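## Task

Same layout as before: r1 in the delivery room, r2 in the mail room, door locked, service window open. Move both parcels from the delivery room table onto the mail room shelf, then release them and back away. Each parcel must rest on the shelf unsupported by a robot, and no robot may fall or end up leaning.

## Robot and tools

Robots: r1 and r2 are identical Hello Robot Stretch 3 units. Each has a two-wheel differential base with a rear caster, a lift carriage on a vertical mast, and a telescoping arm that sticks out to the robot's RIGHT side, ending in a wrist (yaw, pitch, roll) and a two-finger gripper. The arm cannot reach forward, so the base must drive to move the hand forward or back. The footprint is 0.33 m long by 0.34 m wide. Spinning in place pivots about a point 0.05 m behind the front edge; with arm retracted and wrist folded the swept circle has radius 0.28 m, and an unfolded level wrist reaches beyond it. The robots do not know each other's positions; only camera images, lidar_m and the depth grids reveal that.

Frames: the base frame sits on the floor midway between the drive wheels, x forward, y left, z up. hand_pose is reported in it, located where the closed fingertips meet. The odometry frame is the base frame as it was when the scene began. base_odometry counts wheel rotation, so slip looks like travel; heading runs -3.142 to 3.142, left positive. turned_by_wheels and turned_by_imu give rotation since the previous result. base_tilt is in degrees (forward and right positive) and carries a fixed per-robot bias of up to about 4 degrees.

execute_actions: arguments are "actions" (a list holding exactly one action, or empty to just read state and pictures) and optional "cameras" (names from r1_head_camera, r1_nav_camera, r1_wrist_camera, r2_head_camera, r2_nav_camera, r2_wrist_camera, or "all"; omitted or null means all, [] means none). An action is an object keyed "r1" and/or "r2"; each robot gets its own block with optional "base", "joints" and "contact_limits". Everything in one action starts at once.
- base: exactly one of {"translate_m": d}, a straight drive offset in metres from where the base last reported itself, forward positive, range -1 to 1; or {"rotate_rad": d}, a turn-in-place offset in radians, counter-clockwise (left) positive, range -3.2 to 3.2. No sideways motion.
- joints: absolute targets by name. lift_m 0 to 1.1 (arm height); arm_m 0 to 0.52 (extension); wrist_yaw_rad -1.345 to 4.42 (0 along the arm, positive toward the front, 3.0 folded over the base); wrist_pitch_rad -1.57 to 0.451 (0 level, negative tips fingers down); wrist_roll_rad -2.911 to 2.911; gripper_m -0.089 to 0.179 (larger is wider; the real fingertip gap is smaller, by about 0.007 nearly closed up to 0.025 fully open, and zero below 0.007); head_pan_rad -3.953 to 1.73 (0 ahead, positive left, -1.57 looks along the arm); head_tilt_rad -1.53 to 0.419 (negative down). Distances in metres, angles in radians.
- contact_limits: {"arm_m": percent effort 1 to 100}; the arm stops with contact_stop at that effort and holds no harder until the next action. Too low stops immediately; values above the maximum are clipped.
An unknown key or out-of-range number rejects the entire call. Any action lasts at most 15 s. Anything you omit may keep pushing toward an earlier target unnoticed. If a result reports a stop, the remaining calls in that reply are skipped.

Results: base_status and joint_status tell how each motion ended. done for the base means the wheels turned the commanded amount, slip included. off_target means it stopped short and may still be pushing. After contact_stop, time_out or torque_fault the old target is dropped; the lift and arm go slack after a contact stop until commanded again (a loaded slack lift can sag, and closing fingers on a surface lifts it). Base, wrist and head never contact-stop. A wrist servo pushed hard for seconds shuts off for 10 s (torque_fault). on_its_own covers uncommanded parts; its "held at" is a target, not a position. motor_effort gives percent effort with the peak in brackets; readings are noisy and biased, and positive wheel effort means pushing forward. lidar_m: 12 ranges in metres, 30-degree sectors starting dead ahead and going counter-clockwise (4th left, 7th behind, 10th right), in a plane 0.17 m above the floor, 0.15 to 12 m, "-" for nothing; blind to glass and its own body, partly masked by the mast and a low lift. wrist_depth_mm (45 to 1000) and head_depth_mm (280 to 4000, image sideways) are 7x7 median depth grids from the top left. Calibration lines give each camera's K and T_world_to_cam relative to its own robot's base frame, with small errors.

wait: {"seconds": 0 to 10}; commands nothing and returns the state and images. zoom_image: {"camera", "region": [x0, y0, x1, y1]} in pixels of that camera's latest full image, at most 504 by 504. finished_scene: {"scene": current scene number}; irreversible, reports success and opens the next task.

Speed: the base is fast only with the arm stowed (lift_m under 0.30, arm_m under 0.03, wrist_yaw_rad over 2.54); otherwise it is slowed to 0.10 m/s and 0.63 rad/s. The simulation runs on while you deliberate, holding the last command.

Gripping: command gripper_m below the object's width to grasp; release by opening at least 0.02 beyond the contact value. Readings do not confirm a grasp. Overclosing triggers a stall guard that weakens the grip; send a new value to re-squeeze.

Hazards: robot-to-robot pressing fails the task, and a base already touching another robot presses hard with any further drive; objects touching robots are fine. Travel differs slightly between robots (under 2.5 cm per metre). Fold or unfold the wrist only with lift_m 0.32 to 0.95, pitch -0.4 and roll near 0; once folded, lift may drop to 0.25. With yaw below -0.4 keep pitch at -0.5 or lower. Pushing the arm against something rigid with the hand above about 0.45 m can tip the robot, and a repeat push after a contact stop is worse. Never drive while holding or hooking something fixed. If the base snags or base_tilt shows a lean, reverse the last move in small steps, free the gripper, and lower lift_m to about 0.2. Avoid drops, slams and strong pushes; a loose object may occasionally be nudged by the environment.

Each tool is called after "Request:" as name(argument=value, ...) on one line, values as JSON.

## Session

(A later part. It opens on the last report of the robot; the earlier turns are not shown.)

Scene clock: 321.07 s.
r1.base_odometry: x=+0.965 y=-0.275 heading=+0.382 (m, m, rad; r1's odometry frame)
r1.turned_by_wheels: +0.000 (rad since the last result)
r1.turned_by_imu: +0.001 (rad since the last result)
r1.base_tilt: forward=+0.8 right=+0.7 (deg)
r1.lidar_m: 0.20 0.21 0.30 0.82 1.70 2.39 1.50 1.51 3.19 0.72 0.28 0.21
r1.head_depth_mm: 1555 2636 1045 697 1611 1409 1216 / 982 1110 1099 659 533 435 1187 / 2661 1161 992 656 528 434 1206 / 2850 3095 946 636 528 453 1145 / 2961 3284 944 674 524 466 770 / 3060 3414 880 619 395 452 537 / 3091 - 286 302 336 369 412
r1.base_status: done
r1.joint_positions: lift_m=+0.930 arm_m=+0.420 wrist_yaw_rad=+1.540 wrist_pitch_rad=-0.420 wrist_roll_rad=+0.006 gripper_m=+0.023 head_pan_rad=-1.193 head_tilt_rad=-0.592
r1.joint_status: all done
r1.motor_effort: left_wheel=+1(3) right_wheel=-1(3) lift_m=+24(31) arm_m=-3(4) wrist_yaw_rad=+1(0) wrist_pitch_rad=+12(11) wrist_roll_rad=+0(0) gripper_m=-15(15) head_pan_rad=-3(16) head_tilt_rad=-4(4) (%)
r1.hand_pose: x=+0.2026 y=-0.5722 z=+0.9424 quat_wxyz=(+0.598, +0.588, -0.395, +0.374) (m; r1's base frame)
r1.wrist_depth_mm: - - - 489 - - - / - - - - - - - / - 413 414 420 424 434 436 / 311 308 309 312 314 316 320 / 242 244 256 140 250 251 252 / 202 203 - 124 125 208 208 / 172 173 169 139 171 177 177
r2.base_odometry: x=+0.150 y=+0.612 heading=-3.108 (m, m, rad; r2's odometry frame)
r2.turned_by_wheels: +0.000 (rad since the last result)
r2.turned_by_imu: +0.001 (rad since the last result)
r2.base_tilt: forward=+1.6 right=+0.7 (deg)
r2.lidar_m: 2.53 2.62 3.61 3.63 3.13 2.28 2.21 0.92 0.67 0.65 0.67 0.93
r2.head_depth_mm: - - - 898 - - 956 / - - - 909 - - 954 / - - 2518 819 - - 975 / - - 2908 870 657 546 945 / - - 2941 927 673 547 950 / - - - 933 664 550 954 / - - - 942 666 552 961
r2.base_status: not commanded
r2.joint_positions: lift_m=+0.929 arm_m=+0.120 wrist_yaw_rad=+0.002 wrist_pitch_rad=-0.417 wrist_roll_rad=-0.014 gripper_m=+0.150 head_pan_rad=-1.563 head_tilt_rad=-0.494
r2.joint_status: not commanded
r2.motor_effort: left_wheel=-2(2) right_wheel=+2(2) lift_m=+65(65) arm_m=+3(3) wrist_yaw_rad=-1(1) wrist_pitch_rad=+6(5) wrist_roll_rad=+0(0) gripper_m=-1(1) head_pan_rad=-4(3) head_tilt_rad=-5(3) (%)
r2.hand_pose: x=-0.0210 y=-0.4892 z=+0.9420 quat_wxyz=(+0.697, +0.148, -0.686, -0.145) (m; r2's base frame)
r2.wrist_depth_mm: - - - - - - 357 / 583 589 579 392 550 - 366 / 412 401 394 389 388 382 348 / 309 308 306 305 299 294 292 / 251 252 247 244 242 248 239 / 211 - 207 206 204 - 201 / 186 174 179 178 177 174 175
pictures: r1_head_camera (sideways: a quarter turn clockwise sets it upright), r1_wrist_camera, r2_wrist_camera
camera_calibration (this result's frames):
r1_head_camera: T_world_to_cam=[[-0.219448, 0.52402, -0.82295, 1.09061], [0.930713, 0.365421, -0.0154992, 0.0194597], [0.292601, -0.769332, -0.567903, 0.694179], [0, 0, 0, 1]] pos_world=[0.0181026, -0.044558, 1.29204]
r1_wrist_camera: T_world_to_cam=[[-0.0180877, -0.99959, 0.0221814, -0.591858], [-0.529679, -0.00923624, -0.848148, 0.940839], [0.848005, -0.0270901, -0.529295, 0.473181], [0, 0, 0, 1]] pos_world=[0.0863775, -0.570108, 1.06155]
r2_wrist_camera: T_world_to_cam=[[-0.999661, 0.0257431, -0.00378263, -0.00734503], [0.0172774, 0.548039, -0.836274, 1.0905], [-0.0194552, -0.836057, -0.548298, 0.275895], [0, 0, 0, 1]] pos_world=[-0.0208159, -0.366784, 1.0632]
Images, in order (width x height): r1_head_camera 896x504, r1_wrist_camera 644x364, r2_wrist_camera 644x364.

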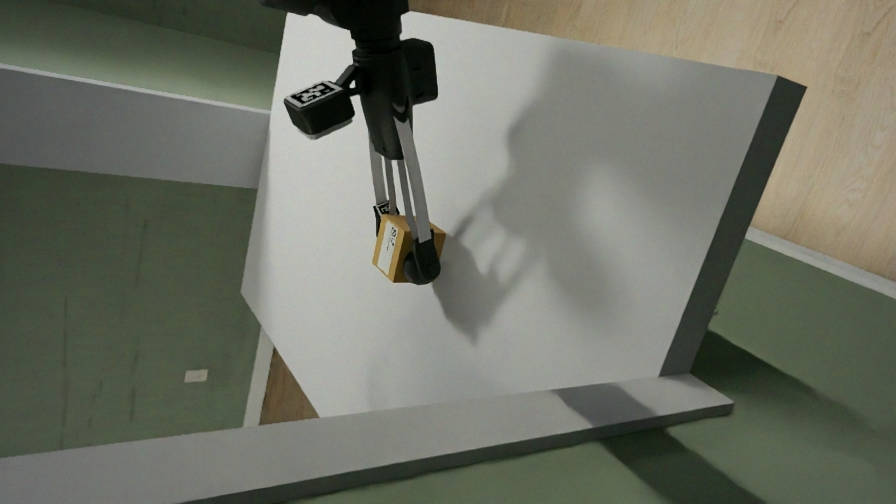

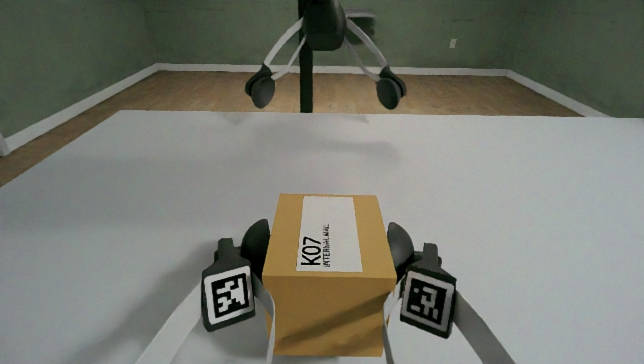

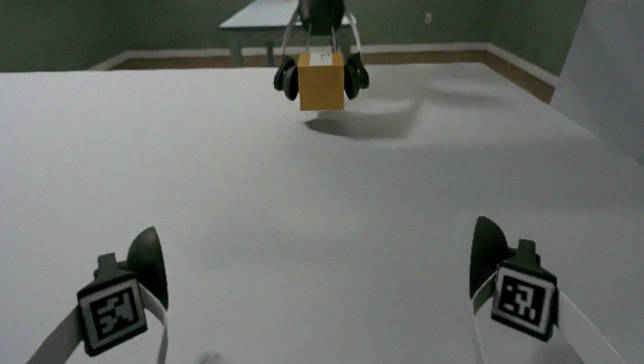

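Request:
execute_actions(actions=[{"r1": {"joints": {"lift_m": 0.911}}, "r2": {"joints": {"lift_m": 0.914}}}], cameras=["r1_wrist_camera", "r2_wrist_camera"])

Scene clock: 329.10 s.
r1.base_odometry: x=+0.965 y=-0.275 heading=+0.382 (m, m, rad; r1's odometry frame)
r1.turned_by_wheels: +0.000 (rad since the last result)
r1.turned_by_imu: +0.000 (rad since the last result)
r1.base_tilt: forward=+0.8 right=+0.6 (deg)
r1.lidar_m: 0.20 0.21 0.30 0.82 1.70 2.39 1.50 1.51 3.19 0.72 0.28 0.21
r1.head_depth_mm: 1532 2606 1047 695 1606 1405 1216 / 984 1114 1032 638 534 436 1177 / 2643 1161 962 655 530 433 1200 / 2827 3116 954 643 527 454 1154 / 2937 3270 941 675 524 466 770 / 3043 3485 880 615 396 454 537 / 3156 - 285 302 334 370 411
r1.base_status: not commanded
r1.joint_positions: lift_m=+0.911 arm_m=+0.420 wrist_yaw_rad=+1.540 wrist_pitch_rad=-0.420 wrist_roll_rad=+0.006 gripper_m=+0.023 head_pan_rad=-1.193 head_tilt_rad=-0.592
r1.joint_status: all done
r1.motor_effort: left_wheel=+1(1) right_wheel=+0(1) lift_m=+24(23) arm_m=-2(2) wrist_yaw_rad=+0(0) wrist_pitch_rad=+12(11) wrist_roll_rad=+0(0) gripper_m=-15(15) head_pan_rad=-2(2) head_tilt_rad=-4(4) (%)
r1.hand_pose: x=+0.2026 y=-0.5722 z=+0.9234 quat_wxyz=(+0.598, +0.588, -0.395, +0.374) (m; r1's base frame)
r1.wrist_depth_mm: - - - 523 - - - / - - - - - - - / - 365 366 371 374 382 386 / 268 270 272 274 277 279 282 / 214 215 225 141 221 221 223 / 178 179 - 124 125 183 184 / 152 153 149 139 151 156 157
r2.base_odometry: x=+0.150 y=+0.612 heading=-3.108 (m, m, rad; r2's odometry frame)
r2.turned_by_wheels: +0.000 (rad since the last result)
r2.turned_by_imu: +0.001 (rad since the last result)
r2.base_tilt: forward=+1.8 right=+0.6 (deg)
r2.lidar_m: 2.53 2.62 3.60 3.64 3.15 2.29 2.21 0.92 0.67 0.65 0.67 0.93
r2.head_depth_mm: - - - 899 - - 961 / - - - 903 - - 969 / - - 2413 826 727 - 978 / - - 2901 887 672 562 943 / - - 2975 927 673 547 951 / - - - 932 663 549 958 / - - - 942 667 552 963
r2.base_status: not commanded
r2.joint_positions: lift_m=+0.915 arm_m=+0.120 wrist_yaw_rad=+0.002 wrist_pitch_rad=-0.417 wrist_roll_rad=-0.014 gripper_m=+0.150 head_pan_rad=-1.563 head_tilt_rad=-0.494
r2.joint_status: all done
r2.motor_effort: left_wheel=-2(2) right_wheel=+2(1) lift_m=+16(59) arm_m=+3(3) wrist_yaw_rad=-2(1) wrist_pitch_rad=+5(5) wrist_roll_rad=+0(0) gripper_m=-1(1) head_pan_rad=-3(4) head_tilt_rad=-3(3) (%)
r2.hand_pose: x=-0.0210 y=-0.4892 z=+0.9276 quat_wxyz=(+0.697, +0.148, -0.686, -0.145) (m; r2's base frame)
r2.wrist_depth_mm: - - - - - - 359 / 537 532 521 398 505 504 361 / 372 370 368 358 354 351 330 / 285 279 277 273 272 268 267 / 229 227 225 221 220 227 217 / 193 - 189 187 186 - 184 / - 160 163 162 161 157 160
pictures: r1_wrist_camera, r2_wrist_camera
camera_calibration (this result's frames):
r1_wrist_camera: T_world_to_cam=[[-0.0180876, -0.99959, 0.0221813, -0.591437], [-0.529679, -0.00923614, -0.848148, 0.924725], [0.848005, -0.02709, -0.529295, 0.463125], [0, 0, 0, 1]] pos_world=[0.0863775, -0.570108, 1.04255]
r2_wrist_camera: T_world_to_cam=[[-0.999661, 0.025743, -0.00378251, -0.00739953], [0.0172772, 0.548039, -0.836274, 1.07847], [-0.0194552, -0.836057, -0.548298, 0.268007], [0, 0, 0, 1]] pos_world=[-0.0208159, -0.366786, 1.04882]
Images, in order (width x height): r1_wrist_camera 644x364, r2_wrist_camera 644x364.

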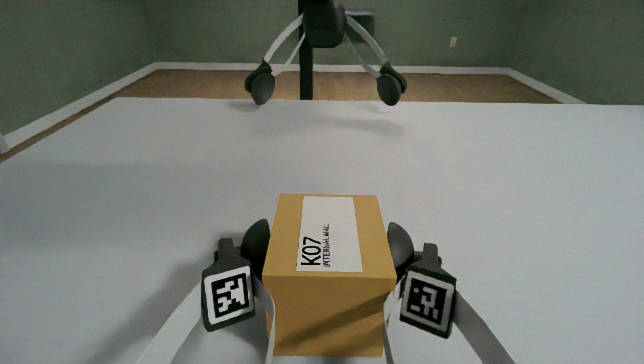

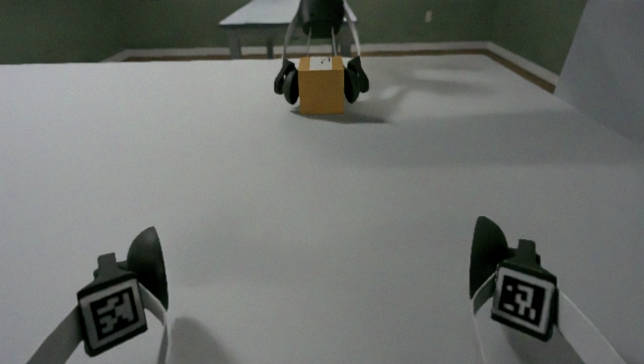

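Request:
execute_actions(actions=[{"r1": {"joints": {"gripper_m": 0.12}}, "r2": {"joints": {"arm_m": 0.23}}}], cameras=["r1_wrist_camera", "r2_wrist_camera"])

Scene clock: 346.50 s.
r1.base_odometry: x=+0.965 y=-0.275 heading=+0.382 (m, m, rad; r1's odometry frame)
r1.turned_by_wheels: +0.000 (rad since the last result)
r1.turned_by_imu: +0.000 (rad since the last result)
r1.base_tilt: forward=+0.7 right=+0.8 (deg)
r1.lidar_m: 0.20 0.21 0.30 0.82 1.70 2.39 1.50 1.51 3.20 0.72 0.28 0.21
r1.head_depth_mm: 1542 2652 1040 694 1601 1410 1212 / 983 1112 1029 635 531 437 1179 / 2678 1163 962 655 530 435 1202 / 2853 3152 951 645 527 455 1159 / 2925 3300 940 671 524 466 770 / 3031 3435 835 619 395 453 535 / 3136 - 286 302 335 370 412
r1.base_status: not commanded
r1.joint_positions: lift_m=+0.911 arm_m=+0.420 wrist_yaw_rad=+1.540 wrist_pitch_rad=-0.420 wrist_roll_rad=+0.006 gripper_m=+0.120 head_pan_rad=-1.193 head_tilt_rad=-0.592
r1.joint_status: all done
r1.motor_effort: left_wheel=+1(1) right_wheel=-1(0) lift_m=+24(24) arm_m=-3(2) wrist_yaw_rad=+0(1) wrist_pitch_rad=+11(12) wrist_roll_rad=+0(0) gripper_m=+0(81) head_pan_rad=-2(1) head_tilt_rad=-4(4) (%)
r1.hand_pose: x=+0.2026 y=-0.5722 z=+0.9234 quat_wxyz=(+0.598, +0.588, -0.395, +0.374) (m; r1's base frame)
r1.wrist_depth_mm: - - - 381 - - - / - - - - - - - / - 364 342 372 349 381 385 / 268 271 271 276 278 280 284 / 214 217 218 142 220 222 223 / 178 181 175 125 176 190 184 / 155 149 153 139 155 152 157
r2.base_odometry: x=+0.150 y=+0.612 heading=-3.108 (m, m, rad; r2's odometry frame)
r2.turned_by_wheels: +0.000 (rad since the last result)
r2.turned_by_imu: +0.001 (rad since the last result)
r2.base_tilt: forward=+1.6 right=+0.5 (deg)
r2.lidar_m: 2.53 2.64 3.59 3.63 3.12 2.28 2.21 0.92 0.67 0.65 0.67 0.92
r2.head_depth_mm: - - - 1012 - 538 930 / - - - 1022 - 539 938 / - - 993 967 - 531 941 / - - 2930 879 629 544 948 / - - 2951 925 659 548 950 / - - - 931 663 550 956 / - - - 941 666 553 963
r2.base_status: not commanded
r2.joint_positions: lift_m=+0.915 arm_m=+0.230 wrist_yaw_rad=+0.002 wrist_pitch_rad=-0.417 wrist_roll_rad=-0.014 gripper_m=+0.150 head_pan_rad=-1.563 head_tilt_rad=-0.494
r2.joint_status: all done
r2.motor_effort: left_wheel=-2(2) right_wheel=+2(2) lift_m=+16(16) arm_m=+3(4) wrist_yaw_rad=-2(1) wrist_pitch_rad=+5(5) wrist_roll_rad=+0(0) gripper_m=+0(0) head_pan_rad=-4(3) head_tilt_rad=-4(4) (%)
r2.hand_pose: x=-0.0210 y=-0.5992 z=+0.9276 quat_wxyz=(+0.697, +0.148, -0.686, -0.145) (m; r2's base frame)
r2.wrist_depth_mm: - - - 376 - - - / - - 506 511 501 494 - / 369 368 337 288 330 350 332 / 283 279 278 275 272 268 266 / 229 227 226 222 220 226 219 / 192 - 189 186 186 - 185 / - 160 163 162 161 158 160
pictures: r1_wrist_camera, r2_wrist_camera
camera_calibration (this result's frames):
r1_wrist_camera: T_world_to_cam=[[-0.0180904, -0.99959, 0.0221813, -0.591437], [-0.529679, -0.00923466, -0.848148, 0.924725], [0.848005, -0.0270923, -0.529295, 0.463123], [0, 0, 0, 1]] pos_world=[0.0863775, -0.570108, 1.04255]
r2_wrist_camera: T_world_to_cam=[[-0.999659, 0.0258231, -0.00378266, -0.00453772], [0.0173213, 0.548037, -0.836274, 1.13876], [-0.0195222, -0.836055, -0.548298, 0.176044], [0, 0, 0, 1]] pos_world=[-0.0208241, -0.476781, 1.04882]
Images, in order (width x height): r1_wrist_camera 644x364, r2_wrist_camera 644x364.

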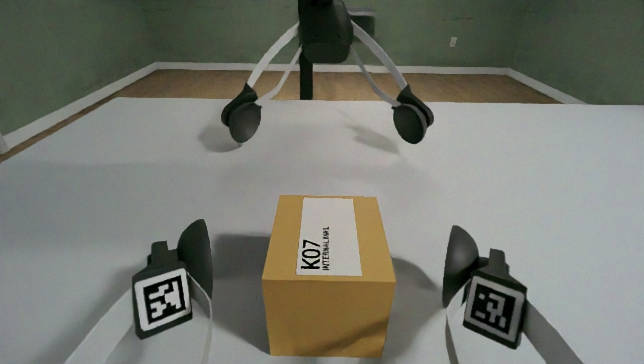

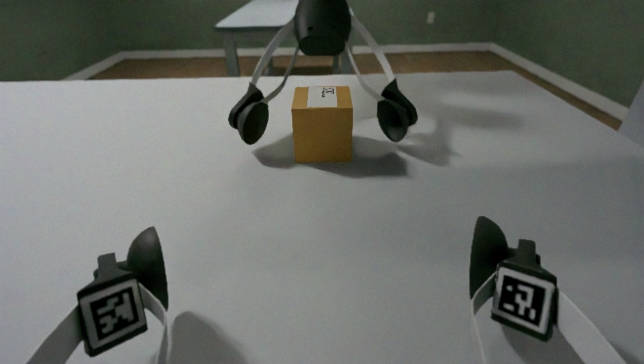

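Request:
execute_actions(actions=[{"r1": {"base": {"translate_m": -0.13}, "joints": {"lift_m": 0.98}}, "r2": {"joints": {"arm_m": 0.398}}}], cameras=["r1_wrist_camera", "r2_wrist_camera"])

Scene clock: 415.97 s.
r1.base_odometry: x=+0.845 y=-0.324 heading=+0.382 (m, m, rad; r1's odometry frame)
r1.turned_by_wheels: +0.000 (rad since the last result)
r1.turned_by_imu: +0.000 (rad since the last result)
r1.base_tilt: forward=+1.0 right=+0.8 (deg)
r1.lidar_m: 0.33 0.35 0.49 1.33 1.71 2.39 1.38 1.37 3.18 1.17 0.46 0.34
r1.head_depth_mm: 2453 2763 2900 2265 1778 1431 1210 / 1406 1733 1023 2175 1743 1430 1204 / 1030 1156 1021 685 1639 1427 1200 / 2785 1223 1002 650 526 1307 1201 / 2916 3232 938 670 523 465 1143 / 3093 3388 933 642 521 756 908 / 3234 3556 691 662 518 620 699
r1.base_status: done
r1.joint_positions: lift_m=+0.980 arm_m=+0.420 wrist_yaw_rad=+1.540 wrist_pitch_rad=-0.420 wrist_roll_rad=+0.006 gripper_m=+0.120 head_pan_rad=-1.193 head_tilt_rad=-0.592
r1.joint_status: all done
r1.motor_effort: left_wheel=+2(4) right_wheel=-1(4) lift_m=+33(37) arm_m=-2(3) wrist_yaw_rad=+1(1) wrist_pitch_rad=+12(11) wrist_roll_rad=+0(0) gripper_m=+1(0) head_pan_rad=-2(2) head_tilt_rad=-4(4) (%)
r1.hand_pose: x=+0.2026 y=-0.5722 z=+0.9920 quat_wxyz=(+0.598, +0.588, -0.395, +0.374) (m; r1's base frame)
r1.wrist_depth_mm: - - - 393 - - - / 356 - - 385 - - - / 356 - 541 481 555 562 572 / 355 402 385 387 391 412 414 / 314 318 319 287 326 326 328 / 263 268 266 268 270 280 272 / 225 220 227 228 230 224 231
r2.base_odometry: x=+0.150 y=+0.612 heading=-3.108 (m, m, rad; r2's odometry frame)
r2.turned_by_wheels: +0.000 (rad since the last result)
r2.turned_by_imu: +0.001 (rad since the last result)
r2.base_tilt: forward=+1.5 right=+0.6 (deg)
r2.lidar_m: 2.53 2.62 3.60 3.63 3.14 2.28 2.21 0.92 0.67 0.65 0.67 0.92
r2.head_depth_mm: - - - - 609 537 927 / - - - 794 648 539 933 / - - 2518 - 652 542 940 / - - 2722 921 655 544 944 / - - 2935 928 659 547 953 / - - - 933 662 550 961 / - - - 939 667 552 963
r2.base_status: not commanded
r2.joint_positions: lift_m=+0.915 arm_m=+0.398 wrist_yaw_rad=+0.002 wrist_pitch_rad=-0.417 wrist_roll_rad=-0.014 gripper_m=+0.150 head_pan_rad=-1.563 head_tilt_rad=-0.494
r2.joint_status: all done
r2.motor_effort: left_wheel=-2(2) right_wheel=+2(2) lift_m=+16(16) arm_m=+3(3) wrist_yaw_rad=-1(2) wrist_pitch_rad=+5(5) wrist_roll_rad=+0(0) gripper_m=+0(0) head_pan_rad=-3(3) head_tilt_rad=-3(3) (%)
r2.hand_pose: x=-0.0211 y=-0.7672 z=+0.9276 quat_wxyz=(+0.697, +0.148, -0.686, -0.145) (m; r2's base frame)
r2.wrist_depth_mm: - - - - - - - / - - - - - - - / 374 364 363 358 351 347 345 / 283 279 275 273 269 267 265 / 228 227 224 148 221 228 216 / 191 - 187 139 180 - 183 / - 159 162 154 160 157 159
pictures: r1_wrist_camera, r2_wrist_camera
camera_calibration (this result's frames):
r1_wrist_camera: T_world_to_cam=[[-0.0180905, -0.99959, 0.0221813, -0.592958], [-0.529679, -0.00923469, -0.848148, 0.982896], [0.848005, -0.0270924, -0.529295, 0.499425], [0, 0, 0, 1]] pos_world=[0.0863775, -0.570107, 1.11114]
r2_wrist_camera: T_world_to_cam=[[-0.999655, 0.0259912, -0.0037826, -0.000107995], [0.0174134, 0.548034, -0.836275, 1.23083], [-0.0196628, -0.836052, -0.548298, 0.03558], [0, 0, 0, 1]] pos_world=[-0.0208413, -0.644788, 1.04882]
Images, in order (width x height): r1_wrist_camera 644x364, r2_wrist_camera 644x364.

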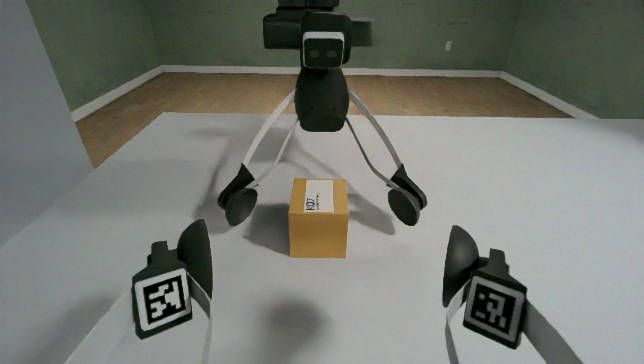

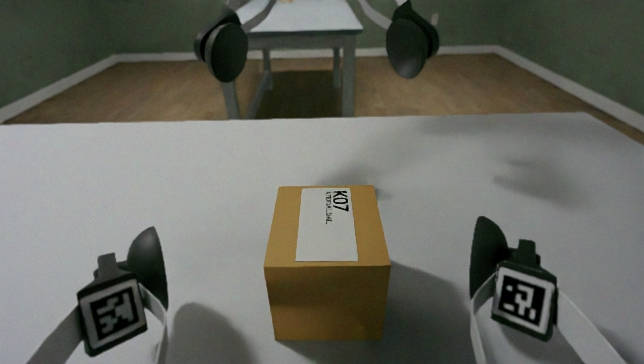

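Request:
execute_actions(actions=[{"r1": {"base": {"translate_m": -0.11}, "joints": {"lift_m": 0.945, "arm_m": 0.30, "wrist_yaw_rad": 2.3, "gripper_m": 0.04}}, "r2": {"joints": {"arm_m": 0.404, "gripper_m": 0.022}}}], cameras=["r1_nav_camera", "r2_wrist_camera"])

Scene clock: 425.90 s.
r1.base_odometry: x=+0.743 y=-0.365 heading=+0.382 (m, m, rad; r1's odometry frame)
r1.turned_by_wheels: +0.000 (rad since the last result)
r1.turned_by_imu: +0.000 (rad since the last result)
r1.base_tilt: forward=+0.7 right=+0.7 (deg)
r1.lidar_m: 0.44 0.46 0.62 1.64 1.72 2.39 2.66 1.27 3.20 1.56 0.61 0.46
r1.head_depth_mm: 2483 2785 2935 - 1759 1431 1217 / 1882 2422 2873 - 1691 1428 1202 / 1279 1513 1025 2093 1685 1422 1197 / 1059 1184 951 768 1670 1424 1200 / 2939 3149 942 674 579 1331 1195 / 3103 3344 933 665 521 1065 1149 / 3179 3609 917 661 517 833 945
r1.base_status: done
r1.joint_positions: lift_m=+0.945 arm_m=+0.300 wrist_yaw_rad=+2.299 wrist_pitch_rad=-0.420 wrist_roll_rad=+0.006 gripper_m=+0.040 head_pan_rad=-1.193 head_tilt_rad=-0.592
r1.joint_status: all done
r1.motor_effort: left_wheel=+1(2) right_wheel=+0(3) lift_m=+23(30) arm_m=-3(2) wrist_yaw_rad=+1(4) wrist_pitch_rad=+11(11) wrist_roll_rad=+0(0) gripper_m=+0(82) head_pan_rad=-3(2) head_tilt_rad=-4(4) (%)
r1.hand_pose: x=+0.1461 y=-0.2962 z=+0.9574 quat_wxyz=(+0.417, +0.693, -0.149, +0.569) (m; r1's base frame)
r1.wrist_depth_mm: - 846 622 470 377 326 - / - - 687 511 402 358 - / - - 774 551 428 417 483 / - - 886 602 461 349 354 / - - - 654 284 275 277 / - - - 746 234 227 228 / - - - 841 621 194 195
r2.base_odometry: x=+0.150 y=+0.612 heading=-3.108 (m, m, rad; r2's odometry frame)
r2.turned_by_wheels: +0.000 (rad since the last result)
r2.turned_by_imu: +0.001 (rad since the last result)
r2.base_tilt: forward=+1.6 right=+0.7 (deg)
r2.lidar_m: 2.52 2.63 3.60 3.64 3.13 2.28 2.21 0.92 0.67 0.65 0.67 0.92
r2.head_depth_mm: - - - - 609 536 925 / - - 1147 791 647 539 937 / - - 2527 - 650 542 940 / - - 3960 918 655 544 943 / - - 2958 923 658 546 949 / - - - 931 661 549 956 / - - - 939 667 552 960
r2.base_status: not commanded
r2.joint_positions: lift_m=+0.915 arm_m=+0.404 wrist_yaw_rad=+0.002 wrist_pitch_rad=-0.418 wrist_roll_rad=-0.014 gripper_m=+0.023 head_pan_rad=-1.563 head_tilt_rad=-0.494
r2.joint_status: all done
r2.motor_effort: left_wheel=-2(2) right_wheel=+2(2) lift_m=+16(16) arm_m=+3(3) wrist_yaw_rad=-2(2) wrist_pitch_rad=+5(6) wrist_roll_rad=+0(0) gripper_m=-14(86) head_pan_rad=-3(3) head_tilt_rad=-4(2) (%)
r2.hand_pose: x=-0.0211 y=-0.7731 z=+0.9275 quat_wxyz=(+0.697, +0.149, -0.686, -0.145) (m; r2's base frame)
r2.wrist_depth_mm: - - - - - 413 - / - - - - - - - / 369 369 359 354 349 344 345 / 281 280 275 271 272 268 267 / 227 226 224 148 224 219 216 / 191 189 133 132 - 184 184 / 164 164 158 148 156 159 159
pictures: r1_nav_camera (sideways: a quarter turn counterclockwise sets it upright), r2_wrist_camera
camera_calibration (this result's frames):
r1_nav_camera: T_world_to_cam=[[0.235399, -0.489461, 0.839652, -1.06005], [-0.93783, -0.34113, 0.0640673, -0.019836], [0.255072, -0.802532, -0.539333, 0.658784], [0, 0, 0, 1]] pos_world=[0.0628944, 0.00307515, 1.24665]
r2_wrist_camera: T_world_to_cam=[[-0.999655, 0.0259935, -0.00376713, 0.0000328044], [0.0174131, 0.548519, -0.835957, 1.23405], [-0.0196631, -0.835734, -0.548782, 0.0312511], [0, 0, 0, 1]] pos_world=[-0.0208413, -0.650781, 1.04876]
Images, in order (width x height): r1_nav_camera 672x504, r2_wrist_camera 644x364.

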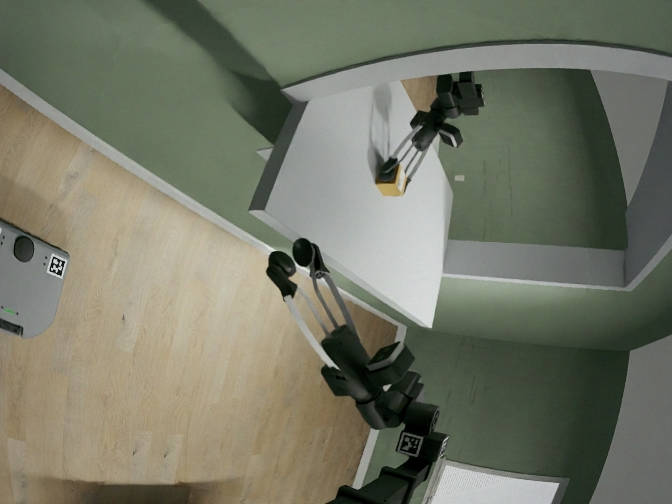

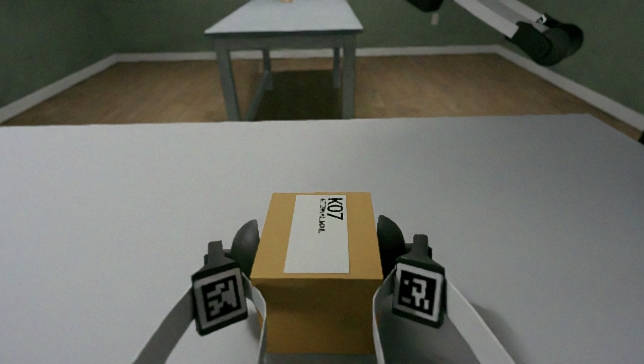

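Request:
execute_actions(actions=[{"r1": {"base": {"rotate_rad": -0.02}, "joints": {"arm_m": 0.25, "wrist_yaw_rad": 2.6}}, "r2": {"joints": {"lift_m": 0.945}}}], cameras=["r2_wrist_camera"])

Scene clock: 433.23 s.
r1.base_odometry: x=+0.743 y=-0.365 heading=+0.362 (m, m, rad; r1's odometry frame)
r1.turned_by_wheels: -0.020 (rad since the last result)
r1.turned_by_imu: -0.020 (rad since the last result)
r1.base_tilt: forward=+0.7 right=+0.5 (deg)
r1.lidar_m: 0.44 0.46 0.62 1.63 1.70 2.35 2.66 1.26 3.21 1.67 0.62 0.46
r1.head_depth_mm: 2516 2715 3010 - 1711 1444 1212 / 2092 2693 3013 - - 1428 1208 / 1384 1633 1085 2163 1704 1418 1207 / 1066 1194 949 805 1675 1419 1171 / 2824 3038 938 675 1294 1318 1187 / 3079 3330 930 670 522 1100 1143 / 3184 3516 917 662 517 836 957
r1.base_status: done
r1.joint_positions: lift_m=+0.945 arm_m=+0.250 wrist_yaw_rad=+2.598 wrist_pitch_rad=-0.420 wrist_roll_rad=+0.006 gripper_m=+0.040 head_pan_rad=-1.193 head_tilt_rad=-0.592
r1.joint_status: all done
r1.motor_effort: left_wheel=+2(6) right_wheel=-2(4) lift_m=+24(23) arm_m=-2(2) wrist_yaw_rad=+3(4) wrist_pitch_rad=+11(11) wrist_roll_rad=+0(0) gripper_m=+1(0) head_pan_rad=-2(3) head_tilt_rad=-4(3) (%)
r1.hand_pose: x=+0.0946 y=-0.2034 z=+0.9574 quat_wxyz=(+0.328, +0.707, -0.044, +0.625) (m; r1's base frame)
r1.wrist_depth_mm: - - - 738 510 391 316 / - - - 789 537 403 325 / - - - 849 560 421 337 / - - - 936 598 441 350 / - - - 986 608 462 362 / - - - - 598 480 362 / - - - - 784 497 195
r2.base_odometry: x=+0.150 y=+0.612 heading=-3.108 (m, m, rad; r2's odometry frame)
r2.turned_by_wheels: +0.000 (rad since the last result)
r2.turned_by_imu: +0.001 (rad since the last result)
r2.base_tilt: forward=+1.7 right=+0.5 (deg)
r2.lidar_m: 2.53 2.63 3.61 3.64 3.12 2.28 2.21 0.92 0.67 0.65 0.67 0.92
r2.head_depth_mm: - - - - 620 536 928 / - - 1158 816 648 539 937 / - - 2503 781 653 541 937 / - - 3899 895 656 545 945 / - - 2971 926 659 547 952 / - - - 932 661 549 961 / - - - 943 666 552 963
r2.base_status: not commanded
r2.joint_positions: lift_m=+0.944 arm_m=+0.404 wrist_yaw_rad=+0.002 wrist_pitch_rad=-0.420 wrist_roll_rad=-0.014 gripper_m=+0.023 head_pan_rad=-1.563 head_tilt_rad=-0.494
r2.joint_status: all done
r2.motor_effort: left_wheel=-2(2) right_wheel=+2(2) lift_m=+65(66) arm_m=+3(3) wrist_yaw_rad=-1(1) wrist_pitch_rad=+6(6) wrist_roll_rad=+0(0) gripper_m=-15(14) head_pan_rad=-3(3) head_tilt_rad=-3(3) (%)
r2.hand_pose: x=-0.0211 y=-0.7728 z=+0.9564 quat_wxyz=(+0.697, +0.149, -0.686, -0.146) (m; r2's base frame)
r2.wrist_depth_mm: - - - - - - - / - - - - - - - / - - - - - - - / 332 332 328 324 319 322 317 / 270 268 265 147 267 259 258 / 226 225 133 132 - 218 218 / 196 193 189 148 186 189 189
pictures: r2_wrist_camera
camera_calibration (this result's frames):
r2_wrist_camera: T_world_to_cam=[[-0.999655, 0.0260021, -0.00370321, 0.0000789703], [0.0174088, 0.550403, -0.834717, 1.25829], [-0.0196662, -0.834494, -0.550666, 0.0500899], [0, 0, 0, 1]] pos_world=[-0.0208413, -0.650771, 1.0779]
Images, in order (width x height): r2_wrist_camera 644x364.

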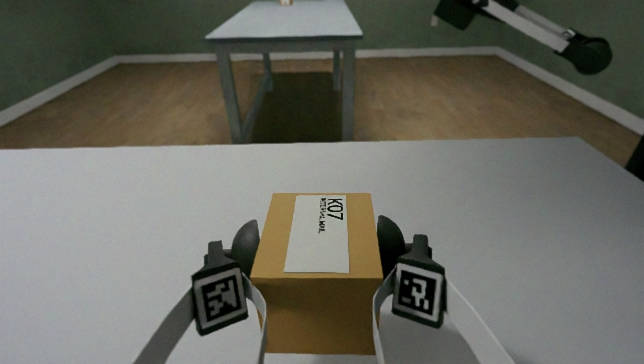

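Request:
execute_actions(actions=[{"r1": {"base": {"translate_m": -0.33}, "joints": {"arm_m": 0.0, "lift_m": 0.58, "head_pan_rad": -2.2, "head_tilt_rad": -0.5}}, "r2": {"base": {"rotate_rad": 1.55}, "joints": {"arm_m": 0.0, "wrist_yaw_rad": 2.6, "head_pan_rad": 0.0, "head_tilt_rad": -0.3}}}], cameras=["r1_nav_camera", "r2_nav_camera", "r2_wrist_camera"])

Scene clock: 445.70 s.
r1.base_odometry: x=+0.434 y=-0.482 heading=+0.362 (m, m, rad; r1's odometry frame)
r1.turned_by_wheels: +0.000 (rad since the last result)
r1.turned_by_imu: -0.002 (rad since the last result)
r1.base_tilt: forward=+0.8 right=+0.6 (deg)
r1.lidar_m: 0.77 0.80 1.08 1.64 1.70 2.34 2.33 0.96 1.35 2.94 1.09 0.80
r1.head_depth_mm: 3602 3770 1678 1137 1858 1319 1268 / 3791 - 1641 1262 1921 1520 1266 / 3504 3941 3912 2334 1826 1519 1253 / 3260 3539 3743 2296 1772 1513 1254 / 3015 3290 3478 2499 1883 1497 1247 / 2839 3185 3322 2480 1860 1496 1240 / 2684 2874 3174 2471 1855 1490 1234
r1.base_status: done
r1.joint_positions: lift_m=+0.580 arm_m=+0.000 wrist_yaw_rad=+2.599 wrist_pitch_rad=-0.420 wrist_roll_rad=+0.006 gripper_m=+0.040 head_pan_rad=-2.193 head_tilt_rad=-0.507
r1.joint_status: all done
r1.motor_effort: left_wheel=+2(3) right_wheel=-1(4) lift_m=+24(24) arm_m=-2(2) wrist_yaw_rad=+2(2) wrist_pitch_rad=+11(11) wrist_roll_rad=+0(0) gripper_m=+0(1) head_pan_rad=-3(30) head_tilt_rad=+4(14) (%)
r1.hand_pose: x=+0.0945 y=+0.0467 z=+0.5924 quat_wxyz=(+0.328, +0.707, -0.044, +0.625) (m; r1's base frame)
r1.wrist_depth_mm: - - - - 904 713 574 / - - - - 946 741 592 / - - - - - 767 612 / - - - - - 800 636 / - - - - - 842 657 / 883 883 922 909 932 850 684 / 784 757 733 758 749 773 705
r2.base_odometry: x=+0.150 y=+0.612 heading=-1.558 (m, m, rad; r2's odometry frame)
r2.turned_by_wheels: +1.550 (rad since the last result)
r2.turned_by_imu: +1.567 (rad since the last result)
r2.base_tilt: forward=+1.7 right=+0.5 (deg)
r2.lidar_m: 3.63 3.20 2.30 2.22 0.94 0.68 0.65 0.67 0.92 2.41 2.62 3.53
r2.head_depth_mm: 3282 3480 3584 3770 2901 2070 1590 / 3269 3437 3636 3787 2903 2054 1599 / 3300 3437 3629 3835 2921 2074 1599 / 3320 3453 3564 3847 2951 2091 1611 / 3307 3443 3628 3854 3006 2087 1611 / 3320 3453 3643 3862 2980 2105 1613 / 3323 3505 3636 3836 3003 2099 1623
r2.base_status: done
r2.joint_positions: lift_m=+0.944 arm_m=+0.000 wrist_yaw_rad=+2.597 wrist_pitch_rad=-0.420 wrist_roll_rad=-0.014 gripper_m=+0.023 head_pan_rad=-0.007 head_tilt_rad=-0.310
r2.joint_status: all done
r2.motor_effort: left_wheel=-2(8) right_wheel=+2(10) lift_m=+65(65) arm_m=-3(4) wrist_yaw_rad=+2(4) wrist_pitch_rad=+6(6) wrist_roll_rad=+0(0) gripper_m=-14(13) head_pan_rad=+4(44) head_tilt_rad=+6(27) (%)
r2.hand_pose: x=+0.0948 y=+0.0464 z=+0.9563 quat_wxyz=(+0.329, +0.701, -0.041, +0.631) (m; r2's base frame)
r2.wrist_depth_mm: - - - - - - - / - - - - - - - / - - - - - - - / - - - - - - - / - - - 147 - - - / - - 133 132 - - - / - - - 147 - - -
pictures: r1_nav_camera (sideways: a quarter turn counterclockwise sets it upright), r2_nav_camera (sideways: a quarter turn counterclockwise sets it upright), r2_wrist_camera
camera_calibration (this result's frames):
r1_nav_camera: T_world_to_cam=[[-0.241747, -0.402711, 0.882826, -1.11344], [-0.790666, 0.609164, 0.061367, -0.0172252], [-0.562499, -0.683186, -0.465674, 0.56793], [0, 0, 0, 1]] pos_world=[0.0366697, -0.0499015, 1.2485]
r2_nav_camera: T_world_to_cam=[[0.292194, -0.0264264, 0.955994, -1.20251], [0.0375522, -0.99853, -0.0390798, 0.0957793], [0.955622, 0.0473186, -0.290772, 0.325599], [0, 0, 0, 1]] pos_world=[0.0366214, 0.0484535, 1.24801]
r2_wrist_camera: T_world_to_cam=[[0.840543, -0.541732, -0.00368472, -0.0535347], [-0.301044, -0.461419, -0.834545, 0.882294], [0.450399, 0.702581, -0.550927, 0.620325], [0, 0, 0, 1]] pos_world=[0.0312134, -0.0577227, 1.07787]
Images, in order (width x height): r1_nav_camera 672x504, r2_nav_camera 672x504, r2_wrist_camera 644x364.

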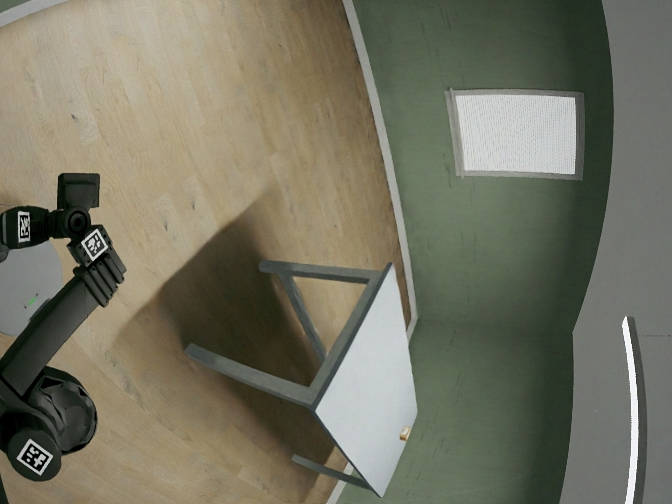

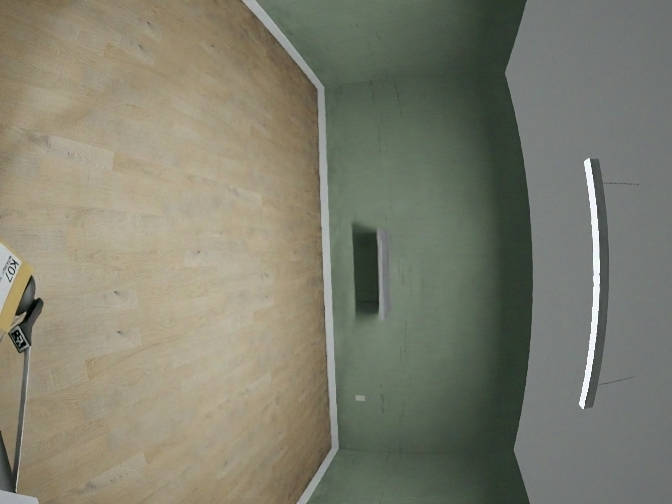

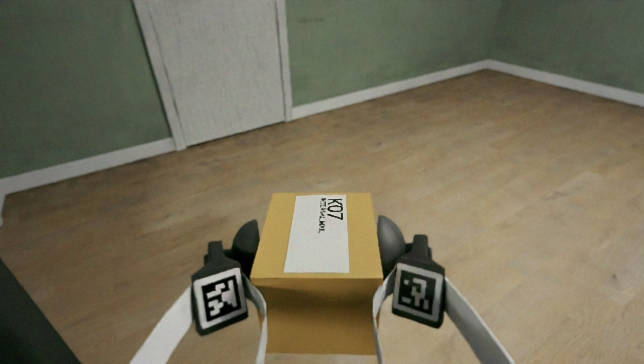

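Request:
execute_actions(actions=[{"r1": {"base": {"translate_m": -0.27}, "joints": {"lift_m": 0.29}}, "r2": {"base": {"translate_m": 0.27}, "joints": {"lift_m": 0.68}}}], cameras=[])

Request:
execute_actions(actions=[{"r1": {"base": {"translate_m": -1.0}}, "r2": {"base": {"translate_m": 0.43}, "joints": {"lift_m": 0.29}}}], cameras=["r1_nav_camera", "r1_head_camera", "r2_nav_camera"])

Scene clock: 478.33 s.
r1.base_odometry: x=+0.181 y=-0.577 heading=+0.362 (m, m, rad; r1's odometry frame)
r1.turned_by_wheels: +0.000 (rad since the last result)
r1.turned_by_imu: -0.002 (rad since the last result)
r1.base_tilt: forward=+0.8 right=+0.5 (deg)
r1.lidar_m: 1.04 1.08 1.46 1.64 1.70 2.34 2.06 0.72 1.19 3.09 1.47 1.08
r1.head_depth_mm: 3351 3538 1674 1081 903 1528 1276 / 3605 3939 1650 1077 889 1047 1203 / 3442 3926 3951 1063 1769 1502 1226 / 3273 3648 3774 1167 1822 1510 1249 / 3036 3284 3609 1413 1674 1502 1244 / 2818 3090 3250 2488 1878 1486 1242 / 2715 2923 3101 2478 1852 1489 1244
r1.base_status: done
r1.joint_positions: lift_m=+0.290 arm_m=+0.000 wrist_yaw_rad=+2.599 wrist_pitch_rad=-0.420 wrist_roll_rad=+0.006 gripper_m=+0.040 head_pan_rad=-2.193 head_tilt_rad=-0.506
r1.joint_status: all done
r1.motor_effort: left_wheel=+2(10) right_wheel=-2(4) lift_m=+23(24) arm_m=-2(3) wrist_yaw_rad=+3(1) wrist_pitch_rad=+11(11) wrist_roll_rad=+0(0) gripper_m=+1(0) head_pan_rad=-2(2) head_tilt_rad=+4(3) (%)
r1.hand_pose: x=+0.0945 y=+0.0467 z=+0.3025 quat_wxyz=(+0.328, +0.707, -0.044, +0.625) (m; r1's base frame)
r1.wrist_depth_mm: - - - - - 948 776 / - - - - - 987 795 / - - - - - - 836 / 791 798 806 808 824 828 792 / 634 636 635 645 680 656 658 / 524 525 544 537 552 539 546 / 463 465 444 454 448 460 461
r2.base_odometry: x=+0.154 y=+0.342 heading=-1.558 (m, m, rad; r2's odometry frame)
r2.turned_by_wheels: +0.000 (rad since the last result)
r2.turned_by_imu: +0.003 (rad since the last result)
r2.base_tilt: forward=+1.6 right=+0.6 (deg)
r2.lidar_m: 3.37 3.17 2.30 2.19 1.32 0.96 0.92 0.95 1.29 2.52 2.61 3.52
r2.head_depth_mm: 3061 3186 3330 3540 2875 2042 1591 / 3049 3174 3347 3510 2936 2057 1606 / 3075 3204 3383 3545 2951 2083 1593 / 3037 3201 3301 3555 2944 2077 1619 / 3066 3176 3348 3550 2975 2088 1622 / 3060 3247 3349 3541 3005 2090 1619 / 3068 3194 3356 3516 3019 2114 1621
r2.base_status: done
r2.joint_positions: lift_m=+0.681 arm_m=+0.000 wrist_yaw_rad=+2.597 wrist_pitch_rad=-0.421 wrist_roll_rad=-0.014 gripper_m=+0.023 head_pan_rad=-0.007 head_tilt_rad=-0.310
r2.joint_status: all done
r2.motor_effort: left_wheel=-2(4) right_wheel=+2(6) lift_m=+17(67) arm_m=-3(3) wrist_yaw_rad=+3(3) wrist_pitch_rad=+6(6) wrist_roll_rad=+0(0) gripper_m=-14(14) head_pan_rad=+4(4) head_tilt_rad=+6(7) (%)
r2.hand_pose: x=+0.0948 y=+0.0463 z=+0.6928 quat_wxyz=(+0.329, +0.701, -0.041, +0.631) (m; r2's base frame)
r2.wrist_depth_mm: - - - - - - - / - - - - - - - / - - - - - - - / - - - - - - - / - - - 148 - - - / - - 133 131 - 995 - / 926 847 860 147 850 868 883
pictures: none
No camera images: the call's "cameras" was empty. Leave "cameras" out to get every camera's image.

Scene clock: 483.87 s.
r1.base_odometry: x=-0.754 y=-0.932 heading=+0.362 (m, m, rad; r1's odometry frame)
r1.turned_by_wheels: +0.000 (rad since the last result)
r1.turned_by_imu: -0.007 (rad since the last result)
r1.base_tilt: forward=+0.9 right=+0.5 (deg)
r1.lidar_m: 2.04 2.09 1.71 1.64 1.70 2.33 2.26 1.09 1.07 1.03 0.52 0.54
r1.head_depth_mm: 2291 2420 2578 1081 1733 1485 1268 / 2500 2661 2831 1067 824 1523 1271 / 2819 3015 3102 1066 787 1471 1260 / 3167 3346 3581 1056 785 684 1252 / 3080 3344 3561 1045 777 620 1246 / 2843 3077 3255 1035 775 617 1184 / 2675 2897 3118 1023 767 614 538
r1.base_status: done
r1.joint_positions: lift_m=+0.290 arm_m=+0.000 wrist_yaw_rad=+2.599 wrist_pitch_rad=-0.420 wrist_roll_rad=+0.006 gripper_m=+0.040 head_pan_rad=-2.193 head_tilt_rad=-0.506
r1.joint_status: not commanded
r1.motor_effort: left_wheel=+3(6) right_wheel=-1(5) lift_m=+24(23) arm_m=-3(2) wrist_yaw_rad=+1(3) wrist_pitch_rad=+11(11) wrist_roll_rad=+0(0) gripper_m=+1(1) head_pan_rad=-3(2) head_tilt_rad=+3(3) (%)
r1.hand_pose: x=+0.0945 y=+0.0467 z=+0.3025 quat_wxyz=(+0.328, +0.707, -0.044, +0.625) (m; r1's base frame)
r1.wrist_depth_mm: - - - - - - - / - - - - - - - / - - - - - - - / 795 790 803 804 824 818 829 / 631 636 643 651 674 654 657 / 524 532 547 526 549 543 545 / 463 460 449 455 442 462 466
r2.base_odometry: x=+0.159 y=-0.088 heading=-1.558 (m, m, rad; r2's odometry frame)
r2.turned_by_wheels: +0.000 (rad since the last result)
r2.turned_by_imu: +0.005 (rad since the last result)
r2.base_tilt: forward=+1.6 right=+0.6 (deg)
r2.lidar_m: 2.95 3.05 2.32 2.21 1.90 1.40 1.35 1.40 1.90 2.52 2.61 3.07
r2.head_depth_mm: 2640 2780 2894 3068 2873 2054 1593 / 2651 2783 2895 3058 2927 2059 1595 / 2668 2788 2921 3038 2973 2084 1601 / 2637 2775 2922 3078 2982 2082 1611 / 2653 2781 2953 3089 2988 2099 1614 / 2641 2780 2935 3085 3021 2110 1621 / 2635 2777 2894 3083 3008 2109 1621
r2.base_status: done
r2.joint_positions: lift_m=+0.291 arm_m=+0.000 wrist_yaw_rad=+2.597 wrist_pitch_rad=-0.422 wrist_roll_rad=-0.014 gripper_m=+0.023 head_pan_rad=-0.007 head_tilt_rad=-0.309
r2.joint_status: all done
r2.motor_effort: left_wheel=-2(6) right_wheel=+2(9) lift_m=+17(16) arm_m=-3(3) wrist_yaw_rad=+2(2) wrist_pitch_rad=+6(7) wrist_roll_rad=+0(0) gripper_m=-14(14) head_pan_rad=+3(3) head_tilt_rad=+5(5) (%)
r2.hand_pose: x=+0.0947 y=+0.0463 z=+0.3026 quat_wxyz=(+0.329, +0.701, -0.041, +0.631) (m; r2's base frame)
r2.wrist_depth_mm: - - - - - - - / - - - - - - - / - - - 997 985 987 981 / 779 794 806 787 754 750 745 / 635 646 628 147 634 608 609 / 541 531 134 132 - 521 514 / 471 480 448 147 442 452 452
pictures: r1_head_camera (sideways: a quarter turn clockwise sets it upright), r1_nav_camera (sideways: a quarter turn counterclockwise sets it upright), r2_nav_camera (sideways: a quarter turn counterclockwise sets it upright)
camera_calibration (this result's frames):
r1_head_camera: T_world_to_cam=[[0.279931, 0.408507, -0.86877, 1.14731], [0.809534, -0.586878, -0.0151141, 0.0196993], [-0.516036, -0.699068, -0.494986, 0.604241], [0, 0, 0, 1]] pos_world=[-0.0253042, -0.034718, 1.29614]
r1_nav_camera: T_world_to_cam=[[-0.2414, -0.402204, 0.883153, -1.11387], [-0.790623, 0.609223, 0.0613431, -0.0171944], [-0.562709, -0.683433, -0.465058, 0.56713], [0, 0, 0, 1]] pos_world=[0.0366466, -0.0499327, 1.24852]
r2_nav_camera: T_world_to_cam=[[0.291117, -0.0264033, 0.956323, -1.20294], [0.0376495, -0.998529, -0.0390296, 0.0957133], [0.955946, 0.0473673, -0.289695, 0.324195], [0, 0, 0, 1]] pos_world=[0.0366795, 0.0484548, 1.24805]
Images, in order (width x height): r1_head_camera 896x504, r1_nav_camera 672x504, r2_nav_camera 672x504.

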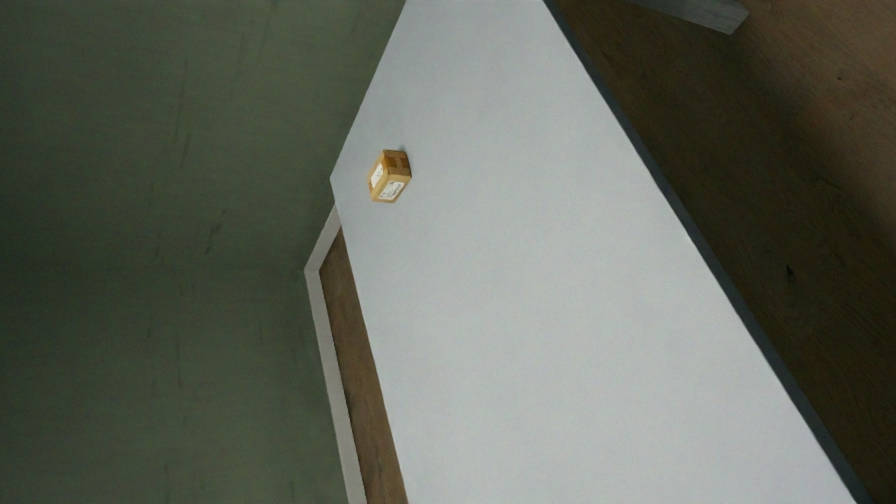

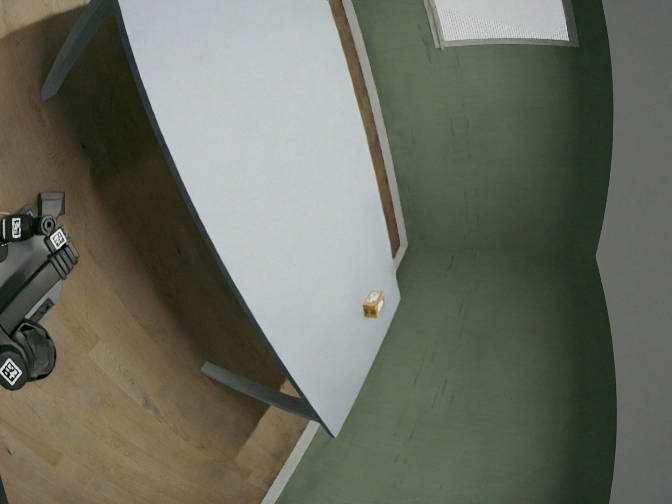

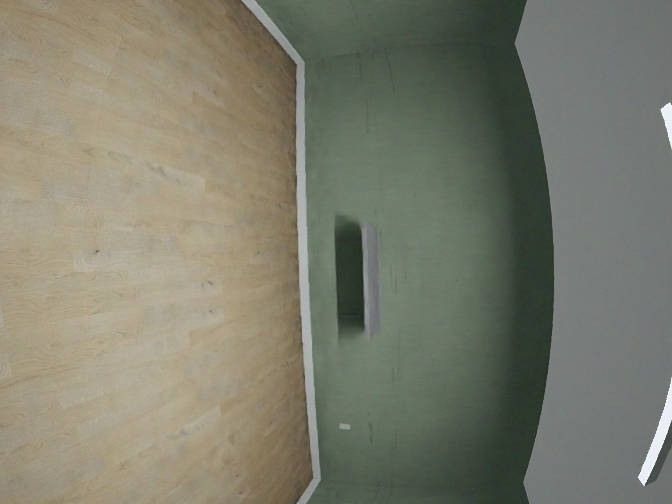

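Request:
zoom_image(camera="r1_head_camera", region=[320, 110, 460, 250])

Region (320, 110, 460, 250) of r1_head_camera's 896x504 image, scaled by 3.600, with more detail than that image has.

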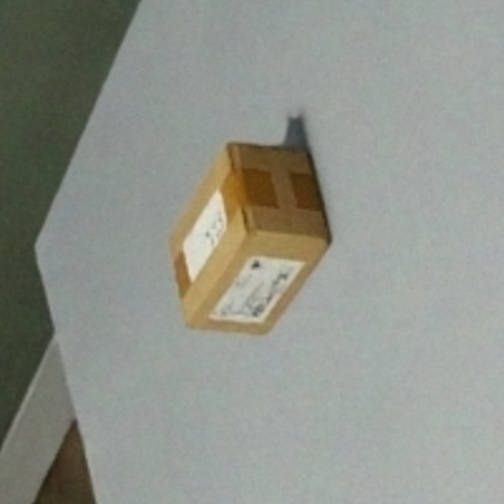

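Request:
execute_actions(actions=[{"r1": {"base": {"translate_m": -0.43}, "joints": {"lift_m": 0.76, "head_pan_rad": -1.9, "head_tilt_rad": -0.6}}, "r2": {"base": {"translate_m": 1.0}}}], cameras=["r1_head_camera", "r2_nav_camera"])

Scene clock: 513.73 s.
r1.base_odometry: x=-1.156 y=-1.084 heading=+0.362 (m, m, rad; r1's odometry frame)
r1.turned_by_wheels: +0.000 (rad since the last result)
r1.turned_by_imu: -0.003 (rad since the last result)
r1.base_tilt: forward=+0.7 right=+0.7 (deg)
r1.lidar_m: 2.46 2.34 1.70 1.64 1.70 1.91 1.84 0.72 1.07 1.03 1.07 0.87
r1.head_depth_mm: 2441 2606 2702 932 729 1402 1169 / 2863 3059 3025 932 721 1379 1242 / 2913 3256 3171 926 718 1325 - / 2768 3090 3095 915 713 632 1275 / 2680 2949 3080 907 706 610 1220 / 2596 2893 3009 903 702 580 1233 / 2510 2779 2963 892 700 573 1183
r1.base_status: done
r1.joint_positions: lift_m=+0.760 arm_m=+0.000 wrist_yaw_rad=+2.599 wrist_pitch_rad=-0.420 wrist_roll_rad=+0.006 gripper_m=+0.040 head_pan_rad=-1.907 head_tilt_rad=-0.592
r1.joint_status: all done
r1.motor_effort: left_wheel=+2(6) right_wheel=-2(5) lift_m=+34(36) arm_m=-2(2) wrist_yaw_rad=+1(2) wrist_pitch_rad=+11(11) wrist_roll_rad=+0(0) gripper_m=+0(1) head_pan_rad=+2(18) head_tilt_rad=-5(16) (%)
r1.hand_pose: x=+0.0945 y=+0.0467 z=+0.7721 quat_wxyz=(+0.328, +0.707, -0.044, +0.625) (m; r1's base frame)
r1.wrist_depth_mm: - - - - - - - / - - - - - - - / - - - - - - - / - - - - - - - / - - - - - - - / - - - - - - - / 980 946 926 961 931 966 981
r2.base_odometry: x=+0.172 y=-1.088 heading=-1.558 (m, m, rad; r2's odometry frame)
r2.turned_by_wheels: +0.000 (rad since the last result)
r2.turned_by_imu: +0.010 (rad since the last result)
r2.base_tilt: forward=+1.7 right=+0.7 (deg)
r2.lidar_m: 1.95 2.03 2.31 2.23 2.30 2.44 2.35 2.44 2.61 2.52 2.61 2.03
r2.head_depth_mm: 1710 1801 1879 1949 2106 2066 1591 / 1726 1799 1894 1941 2090 2073 1596 / 1729 1807 1897 1961 2100 2076 1601 / 1729 1816 1907 1960 2111 2073 1605 / 1736 1819 1900 1969 2134 2089 1612 / 1739 1832 1930 2021 2131 2100 1620 / 1743 1823 1913 2023 2135 2107 1625
r2.base_status: done
r2.joint_positions: lift_m=+0.291 arm_m=+0.000 wrist_yaw_rad=+2.597 wrist_pitch_rad=-0.422 wrist_roll_rad=-0.014 gripper_m=+0.023 head_pan_rad=-0.007 head_tilt_rad=-0.309
r2.joint_status: not commanded
r2.motor_effort: left_wheel=-2(4) right_wheel=+2(9) lift_m=+17(17) arm_m=-4(3) wrist_yaw_rad=+2(2) wrist_pitch_rad=+7(6) wrist_roll_rad=+0(0) gripper_m=-13(14) head_pan_rad=+4(4) head_tilt_rad=+5(5) (%)
r2.hand_pose: x=+0.0947 y=+0.0463 z=+0.3026 quat_wxyz=(+0.329, +0.701, -0.041, +0.631) (m; r2's base frame)
r2.wrist_depth_mm: - - - - - - - / - - - - - - - / - - - - - 960 996 / 776 785 784 766 764 765 746 / 641 629 644 147 619 618 604 / 536 537 133 132 - 514 512 / 479 479 443 147 439 450 442
pictures: r1_head_camera (sideways: a quarter turn clockwise sets it upright), r2_nav_camera (sideways: a quarter turn counterclockwise sets it upright)
camera_calibration (this result's frames):
r1_head_camera: T_world_to_cam=[[0.177383, 0.539455, -0.823118, 1.08841], [0.942591, -0.333589, -0.0154981, 0.0193858], [-0.282943, -0.773115, -0.567659, 0.697372], [0, 0, 0, 1]] pos_world=[-0.0140209, -0.0415318, 1.29206]
r2_nav_camera: T_world_to_cam=[[0.291081, -0.0263927, 0.956334, -1.20295], [0.0376864, -0.998527, -0.0390278, 0.0957109], [0.955956, 0.047401, -0.289658, 0.324147], [0, 0, 0, 1]] pos_world=[0.0366799, 0.0484558, 1.24805]
Images, in order (width x height): r1_head_camera 896x504, r2_nav_camera 672x504.

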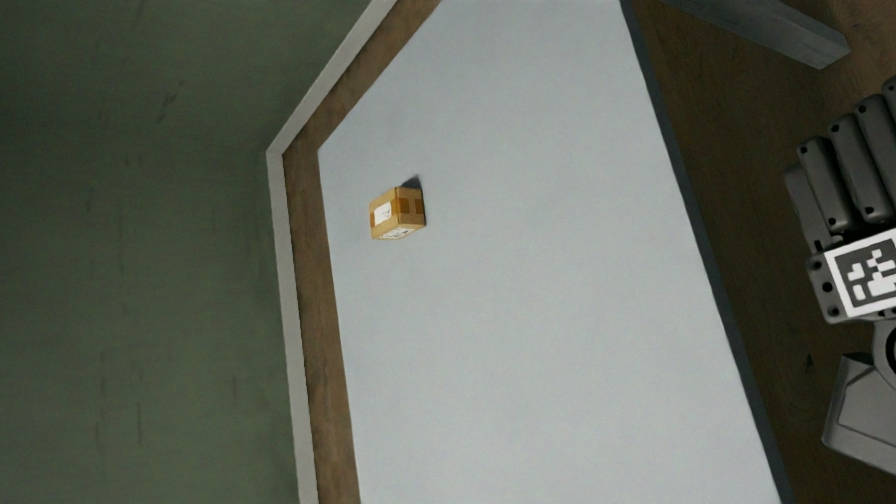

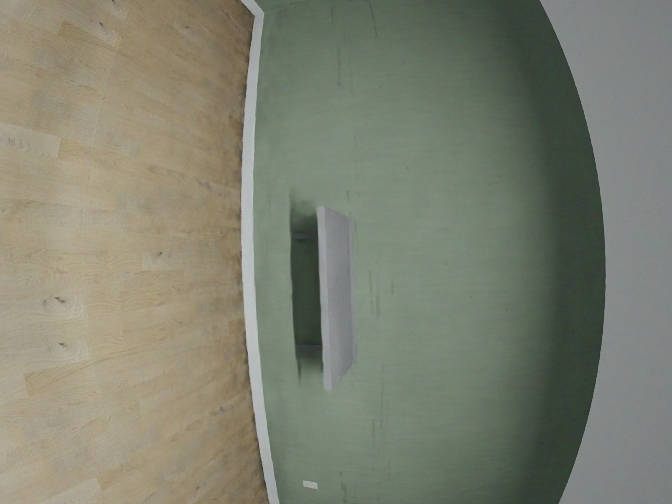

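Request:
zoom_image(camera="r1_head_camera", region=[340, 150, 460, 270])

Region (340, 150, 460, 270) of r1_head_camera's 896x504 image, scaled by 4.200, with more detail than that image has.

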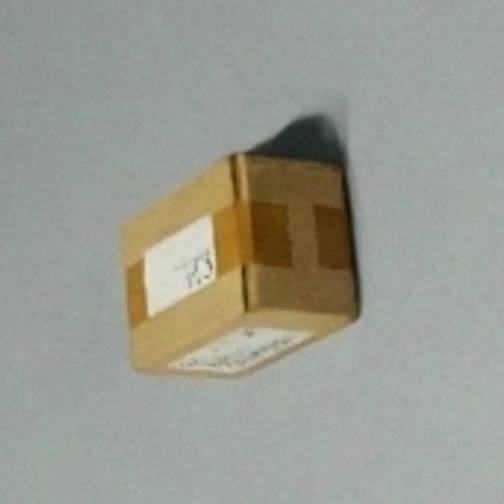

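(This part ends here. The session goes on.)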